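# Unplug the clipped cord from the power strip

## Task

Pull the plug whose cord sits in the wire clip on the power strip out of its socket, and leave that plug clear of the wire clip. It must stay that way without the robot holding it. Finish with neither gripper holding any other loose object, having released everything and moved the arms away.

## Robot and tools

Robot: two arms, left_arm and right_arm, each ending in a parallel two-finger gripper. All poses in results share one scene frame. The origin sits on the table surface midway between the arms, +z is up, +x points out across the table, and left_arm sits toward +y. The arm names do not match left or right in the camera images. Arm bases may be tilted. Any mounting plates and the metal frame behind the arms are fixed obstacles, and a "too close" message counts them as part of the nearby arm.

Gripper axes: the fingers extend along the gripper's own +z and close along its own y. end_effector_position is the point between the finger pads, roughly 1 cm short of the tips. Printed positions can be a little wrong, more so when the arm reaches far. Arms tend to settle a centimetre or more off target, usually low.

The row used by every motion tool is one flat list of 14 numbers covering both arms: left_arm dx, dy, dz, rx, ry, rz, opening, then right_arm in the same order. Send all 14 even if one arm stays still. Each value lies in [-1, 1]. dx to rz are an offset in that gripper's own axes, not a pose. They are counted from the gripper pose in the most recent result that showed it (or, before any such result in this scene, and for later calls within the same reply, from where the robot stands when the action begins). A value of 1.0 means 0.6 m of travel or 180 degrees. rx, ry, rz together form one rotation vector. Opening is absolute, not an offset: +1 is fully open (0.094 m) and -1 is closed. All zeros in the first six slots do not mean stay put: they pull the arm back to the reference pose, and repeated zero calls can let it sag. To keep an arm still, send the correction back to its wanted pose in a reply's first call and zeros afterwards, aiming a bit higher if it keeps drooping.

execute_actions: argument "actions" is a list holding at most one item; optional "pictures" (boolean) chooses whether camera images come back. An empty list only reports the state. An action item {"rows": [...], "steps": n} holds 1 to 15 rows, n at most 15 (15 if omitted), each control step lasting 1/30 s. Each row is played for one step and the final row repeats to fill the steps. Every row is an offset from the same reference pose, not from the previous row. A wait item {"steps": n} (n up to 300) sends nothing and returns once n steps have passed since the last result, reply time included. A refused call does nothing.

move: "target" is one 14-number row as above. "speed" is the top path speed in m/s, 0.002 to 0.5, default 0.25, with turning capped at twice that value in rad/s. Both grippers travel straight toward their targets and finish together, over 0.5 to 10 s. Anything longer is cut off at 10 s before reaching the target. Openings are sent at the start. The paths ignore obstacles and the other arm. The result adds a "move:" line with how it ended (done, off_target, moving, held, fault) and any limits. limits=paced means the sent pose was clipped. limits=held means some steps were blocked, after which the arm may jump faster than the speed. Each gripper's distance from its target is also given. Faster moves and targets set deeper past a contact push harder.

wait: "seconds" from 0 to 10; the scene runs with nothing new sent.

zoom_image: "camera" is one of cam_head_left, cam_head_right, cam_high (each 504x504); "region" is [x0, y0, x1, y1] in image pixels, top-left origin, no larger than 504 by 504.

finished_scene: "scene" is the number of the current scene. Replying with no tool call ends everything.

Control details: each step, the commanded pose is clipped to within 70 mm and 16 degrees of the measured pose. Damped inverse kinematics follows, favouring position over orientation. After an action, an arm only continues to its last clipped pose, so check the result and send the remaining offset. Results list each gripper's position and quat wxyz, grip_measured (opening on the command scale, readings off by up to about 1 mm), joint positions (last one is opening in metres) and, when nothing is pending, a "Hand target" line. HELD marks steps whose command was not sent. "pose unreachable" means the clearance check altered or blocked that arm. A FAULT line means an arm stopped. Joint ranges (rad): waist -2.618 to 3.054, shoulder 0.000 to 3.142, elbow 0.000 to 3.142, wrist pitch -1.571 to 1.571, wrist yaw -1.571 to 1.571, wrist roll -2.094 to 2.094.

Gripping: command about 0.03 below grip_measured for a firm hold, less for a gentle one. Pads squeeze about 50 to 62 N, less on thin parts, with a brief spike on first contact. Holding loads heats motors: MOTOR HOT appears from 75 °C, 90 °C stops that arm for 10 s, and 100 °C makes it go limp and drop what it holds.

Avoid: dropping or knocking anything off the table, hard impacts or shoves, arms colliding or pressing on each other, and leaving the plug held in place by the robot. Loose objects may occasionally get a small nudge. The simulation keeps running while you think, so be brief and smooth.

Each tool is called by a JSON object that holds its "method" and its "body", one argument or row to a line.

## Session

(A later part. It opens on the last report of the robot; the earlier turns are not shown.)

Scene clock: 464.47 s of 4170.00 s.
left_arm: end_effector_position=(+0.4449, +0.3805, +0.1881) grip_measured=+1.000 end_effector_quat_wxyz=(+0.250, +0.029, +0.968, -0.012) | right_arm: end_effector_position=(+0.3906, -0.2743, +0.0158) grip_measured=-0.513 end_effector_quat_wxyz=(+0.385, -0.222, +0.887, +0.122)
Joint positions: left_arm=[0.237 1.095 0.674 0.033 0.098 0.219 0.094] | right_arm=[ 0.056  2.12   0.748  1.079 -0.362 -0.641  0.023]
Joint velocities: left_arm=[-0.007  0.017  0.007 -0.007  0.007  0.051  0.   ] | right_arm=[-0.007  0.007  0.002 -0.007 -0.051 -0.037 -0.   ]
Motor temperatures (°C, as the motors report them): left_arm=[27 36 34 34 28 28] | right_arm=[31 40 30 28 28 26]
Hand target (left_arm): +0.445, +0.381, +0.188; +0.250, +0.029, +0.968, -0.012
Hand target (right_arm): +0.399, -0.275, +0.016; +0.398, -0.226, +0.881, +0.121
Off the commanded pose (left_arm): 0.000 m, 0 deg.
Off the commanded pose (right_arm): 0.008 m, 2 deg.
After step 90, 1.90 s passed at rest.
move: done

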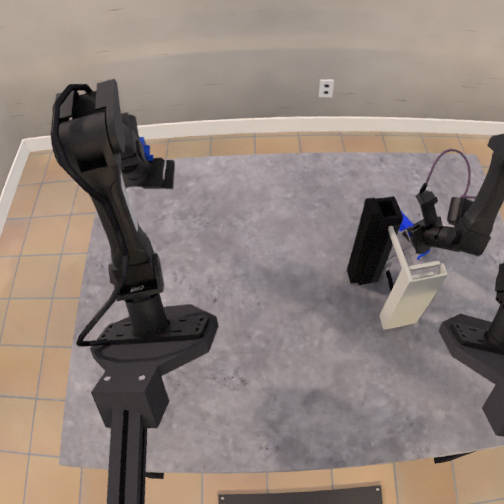

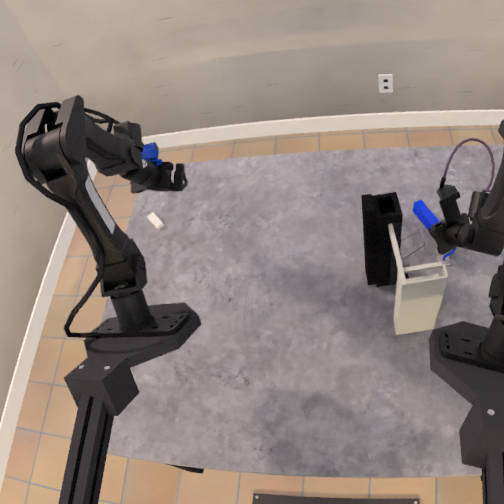

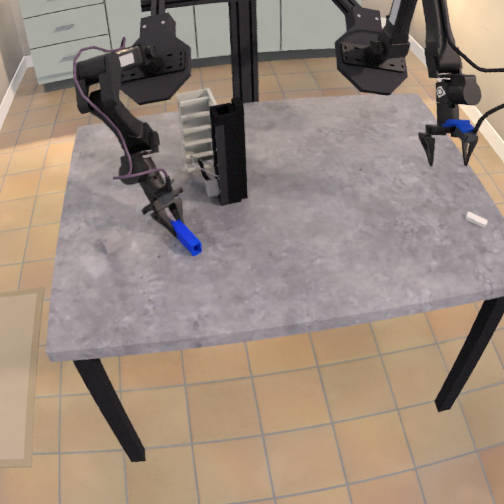

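{"method": "move", "body": {
  "target": [0,0,0,0,0,0,1, 0.0100,-0.0005,0.0095,0,-0.005,0,-0.55],
  "speed": 0.01
}}

{"method": "zoom_image", "body": {
  "camera": "cam_high",
  "region": [130, 170, 230, 270]
}}

Scene clock: 468.07 s of 4170.00 s.
left_arm: end_effector_position=(+0.4449, +0.3805, +0.1881) grip_measured=+1.000 end_effector_quat_wxyz=(+0.250, +0.029, +0.968, -0.012) | right_arm: end_effector_position=(+0.3893, -0.2742, +0.0131) grip_measured=-0.513 end_effector_quat_wxyz=(+0.391, -0.222, +0.885, +0.121)
Joint positions: left_arm=[0.237 1.095 0.674 0.033 0.098 0.219 0.094] | right_arm=[ 0.052  2.143  0.748  1.115 -0.367 -0.641  0.023]
Joint velocities: left_arm=[-0.012 -0.002 -0.007 -0.007 -0.007 -0.037  0.   ] | right_arm=[ 0.012 -0.002  0.007  0.007  0.022  0.022  0.001]
Motor temperatures (°C, as the motors report them): left_arm=[27 36 34 34 28 28] | right_arm=[31 40 30 28 28 26]
Hand target (left_arm): +0.445, +0.381, +0.188; +0.250, +0.029, +0.968, -0.012
Hand target (right_arm): +0.390, -0.274, +0.008; +0.392, -0.221, +0.884, +0.124
Off the commanded pose (left_arm): 0.000 m, 0 deg.
Off the commanded pose (right_arm): 0.006 m, 0 deg.
move: done

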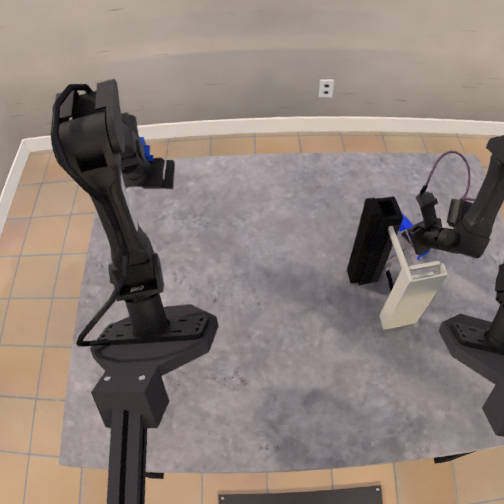

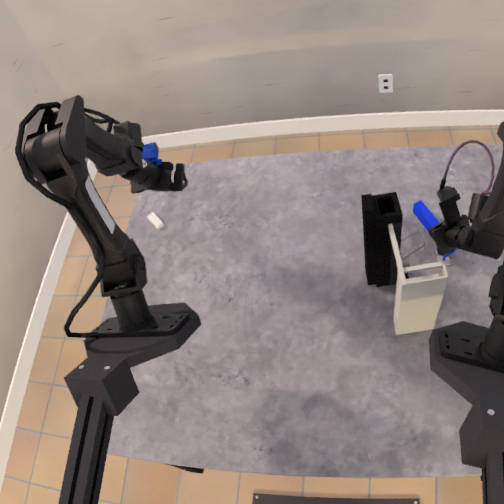

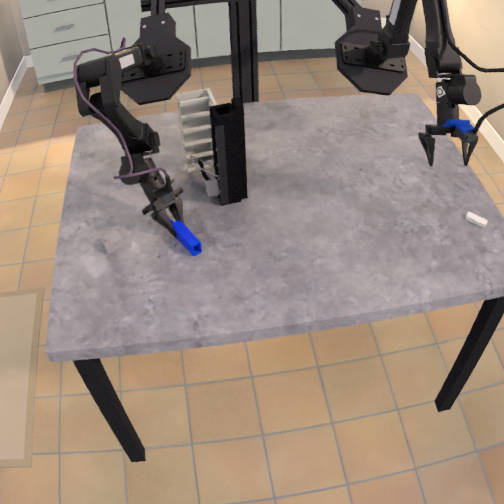

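Region (130, 170, 230, 270) of cam_high's 504x504 image, scaled by 5.040, with more detail than that image has.

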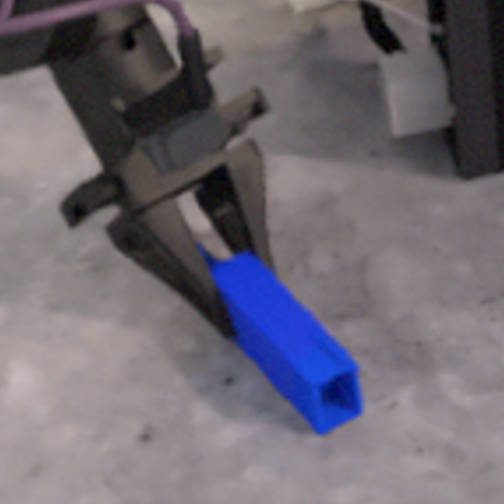

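{"method": "execute_actions", "body": {
  "actions": [
    {"rows": [[0,0,0,0,0,0,1,0,0,0,0,0,0,-0.53],[0,0,0,0,0,0,1,0,0,0,0,0,0,-0.51],[0,0,0,0,0,0,1,0,0,0,0,0,0,-0.49],[0,0,0,0,0,0,1,0,0,0,0,0,0,-0.47],[0,0,0,0,0,0,1,0,0,0,0,0,0,-0.45],[0,0,0,0,0,0,1,0,0,0,0,0,0,-0.42],[0,0,0,0,0,0,1,0,0,0,0,0,0,-0.36],[0,0,0,0,0,0,1,0,0,0,0,0,0,-0.28],[0,0,0,0,0,0,1,0,0,0,0,0,0,-0.2],[0,0,0,0,0,0,1,0,0,0,0,0,0,-0.1],[0,0,0,0,0,0,1,0,0,0,0,0,0,0.0]], "steps": 15}
  ],
  "pictures": false
}}

{"method": "move", "body": {
  "target": [0,0,0,0,0,0,1, -0.19,-0.05,-0.19,0,0,0,0.0],
  "speed": 0.15
}}

{"method": "zoom_image", "body": {
  "camera": "cam_high",
  "region": [90, 110, 250, 270]
}}

Scene clock: 474.40 s of 4170.00 s.
left_arm: end_effector_position=(+0.4449, +0.3805, +0.1881) grip_measured=+1.000 end_effector_quat_wxyz=(+0.250, +0.029, +0.968, -0.012) | right_arm: end_effector_position=(+0.3897, -0.2743, +0.0133) grip_measured=-0.002 end_effector_quat_wxyz=(+0.392, -0.222, +0.885, +0.120)
Joint positions: left_arm=[0.237 1.095 0.674 0.033 0.098 0.219 0.094] | right_arm=[ 0.052  2.144  0.748  1.118 -0.367 -0.641  0.047]
Joint velocities: left_arm=[-0.002  0.007  0.002  0.007 -0.051  0.051  0.   ] | right_arm=[-0.022 -0.002 -0.002  0.051 -0.066  0.066  0.001]
Motor temperatures (°C, as the motors report them): left_arm=[27 36 34 34 28 28] | right_arm=[31 40 30 29 28 26]
Hand target (left_arm): +0.445, +0.381, +0.188; +0.250, +0.029, +0.968, -0.012
Hand target (right_arm): +0.389, -0.274, +0.013; +0.391, -0.222, +0.885, +0.120
Off the commanded pose (left_arm): 0.000 m, 0 deg.
Off the commanded pose (right_arm): 0.000 m, 0 deg.
Steps of this call (steps 1 to 90: nothing new was sent; then 2.83 s passed at rest; steps 91 to 105: all 15 steps of this action). Readings (end_effector_position):
91: left_arm (+0.4449, +0.3805, +0.1881) | right_arm (+0.3894, -0.2742, +0.0131)
92: left_arm (+0.4449, +0.3805, +0.1881) | right_arm (+0.3894, -0.2742, +0.0131)
94: left_arm (+0.4449, +0.3805, +0.1881) | right_arm (+0.3894, -0.2742, +0.0131)
98: left_arm (+0.4449, +0.3805, +0.1881) | right_arm (+0.3894, -0.2743, +0.0132)
105: the state above

Scene clock: 476.47 s of 4170.00 s.
left_arm: end_effector_position=(+0.4449, +0.3805, +0.1881) grip_measured=+1.000 end_effector_quat_wxyz=(+0.250, +0.029, +0.968, -0.012) | right_arm: end_effector_position=(+0.4061, -0.3139, +0.1732) grip_measured=-0.002 end_effector_quat_wxyz=(+0.400, -0.220, +0.883, +0.111)
Joint positions: left_arm=[0.237 1.095 0.674 0.033 0.098 0.219 0.094] | right_arm=[ 0.052  1.356  0.582  0.519 -0.359 -0.639  0.047]
Joint velocities: left_arm=[ 0.002 -0.017  0.002  0.037 -0.007 -0.037  0.   ] | right_arm=[-0.002 -0.017 -0.027  0.051  0.007 -0.051  0.   ]
Motor temperatures (°C, as the motors report them): left_arm=[27 36 34 34 28 28] | right_arm=[31 40 30 29 28 26]
Hand target (left_arm): +0.445, +0.381, +0.188; +0.250, +0.029, +0.968, -0.012
Hand target (right_arm): +0.400, -0.308, +0.173; +0.392, -0.222, +0.885, +0.120
Off the commanded pose (left_arm): 0.000 m, 0 deg.
Off the commanded pose (right_arm): 0.008 m, 1 deg.
move: done

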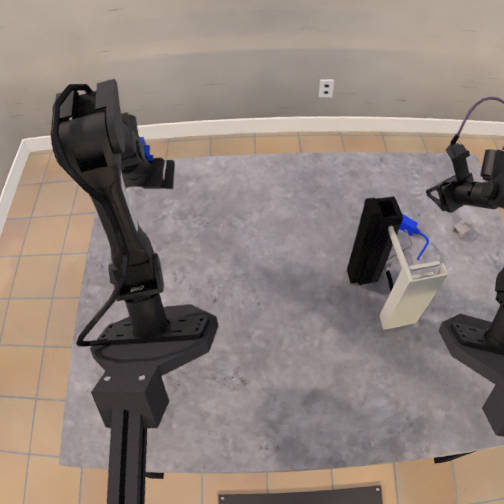

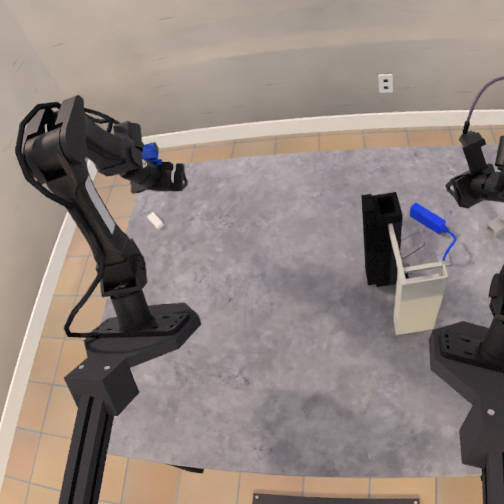

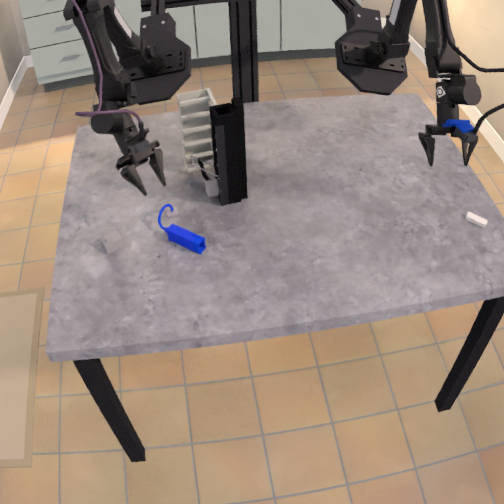

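Region (90, 110, 250, 270) of cam_high's 504x504 image, scaled by 3.150, with more detail than that image has.

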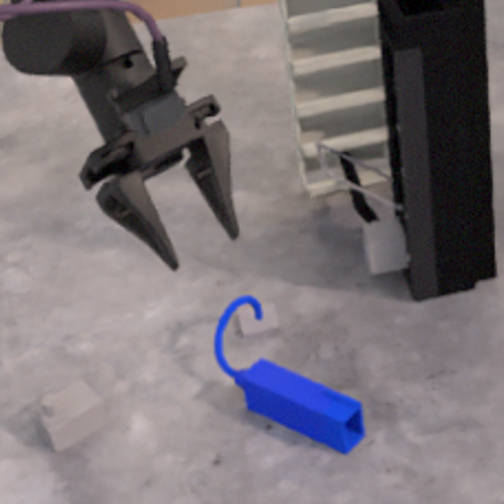

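{"method": "wait", "body": {
  "seconds": 1.0
}}

{"method": "zoom_image", "body": {
  "camera": "cam_high",
  "region": [90, 110, 250, 270]
}}

{"method": "zoom_image", "body": {
  "camera": "cam_head_right",
  "region": [370, 160, 504, 290]
}}

Scene clock: 480.50 s of 4170.00 s.
left_arm: end_effector_position=(+0.4449, +0.3805, +0.1881) grip_measured=+1.000 end_effector_quat_wxyz=(+0.250, +0.029, +0.968, -0.012) | right_arm: end_effector_position=(+0.4059, -0.3138, +0.1731) grip_measured=-0.002 end_effector_quat_wxyz=(+0.399, -0.220, +0.883, +0.112)
Joint positions: left_arm=[0.237 1.095 0.674 0.033 0.098 0.219 0.094] | right_arm=[ 0.052  1.356  0.582  0.518 -0.359 -0.639  0.047]
Joint velocities: left_arm=[ 0.007  0.022 -0.027  0.022 -0.022 -0.081  0.   ] | right_arm=[ 0.017  0.002 -0.007  0.007  0.037  0.051  0.001]
Motor temperatures (°C, as the motors report them): left_arm=[27 36 34 34 28 28] | right_arm=[31 40 30 29 28 26]
Hand target (left_arm): +0.445, +0.381, +0.188; +0.250, +0.029, +0.968, -0.012
Hand target (right_arm): +0.400, -0.308, +0.173; +0.392, -0.222, +0.885, +0.120
Off the commanded pose (left_arm): 0.000 m, 0 deg.
Off the commanded pose (right_arm): 0.008 m, 1 deg.
Steps of this call (steps 1 to 90: nothing new was sent; then 1.03 s passed at rest). Readings (end_effector_position):
1: left_arm (+0.4449, +0.3805, +0.1881) | right_arm (+0.4061, -0.3139, +0.1732)
2: left_arm (+0.4449, +0.3805, +0.1881) | right_arm (+0.4061, -0.3138, +0.1732)
4: left_arm (+0.4449, +0.3805, +0.1881) | right_arm (+0.4060, -0.3138, +0.1731)
8: left_arm (+0.4449, +0.3805, +0.1881) | right_arm (+0.4059, -0.3138, +0.1731)
90: the state above

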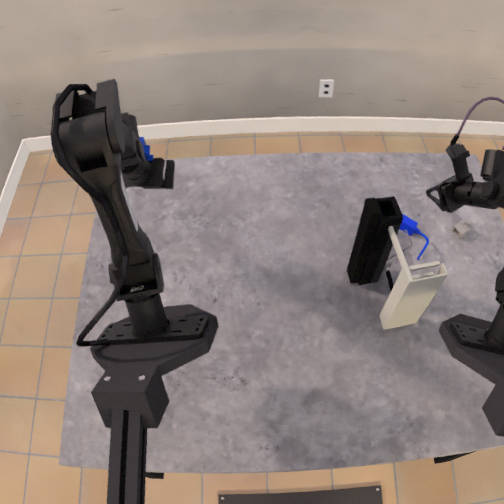

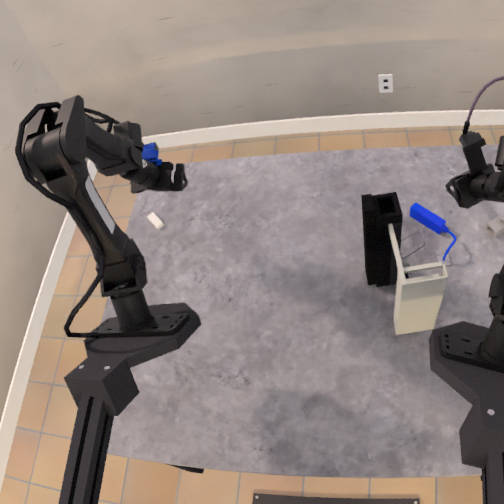

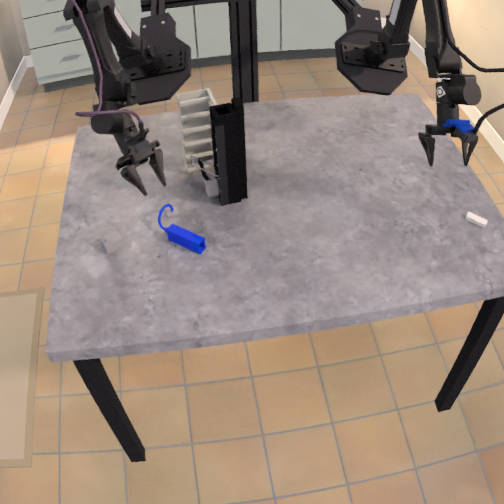

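Region (90, 110, 250, 270) of cam_high's 504x504 image, scaled by 3.150, with more detail than that image has.

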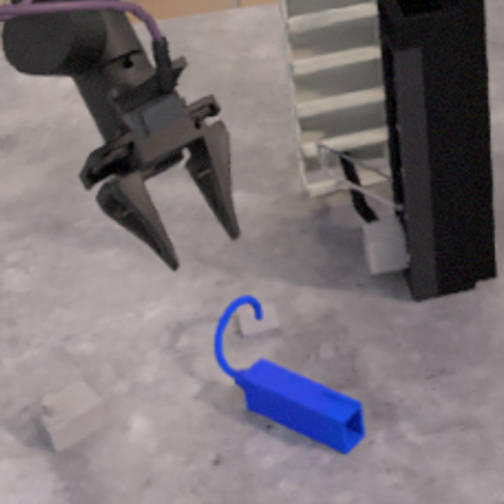

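Region (370, 160, 504, 290) of cam_head_right's 504x504 image, scaled by 3.761, with more detail than that image has; it fills the top 489 rows of this view, and the rest is white.

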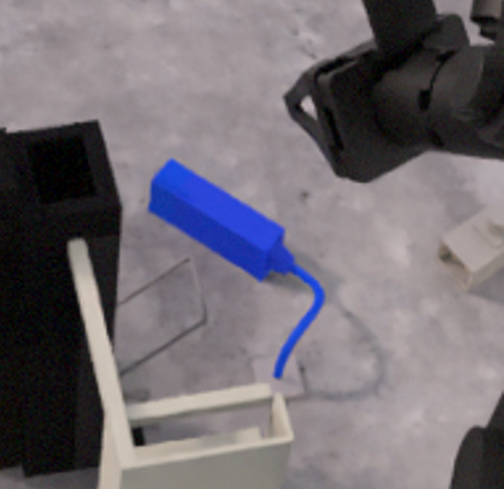

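The plug is out, lying still on the table well away from the clip, and the gripper is clear.

{"method": "finished_scene", "body": {
  "scene": 1
}}

The scene is finished: the task was done.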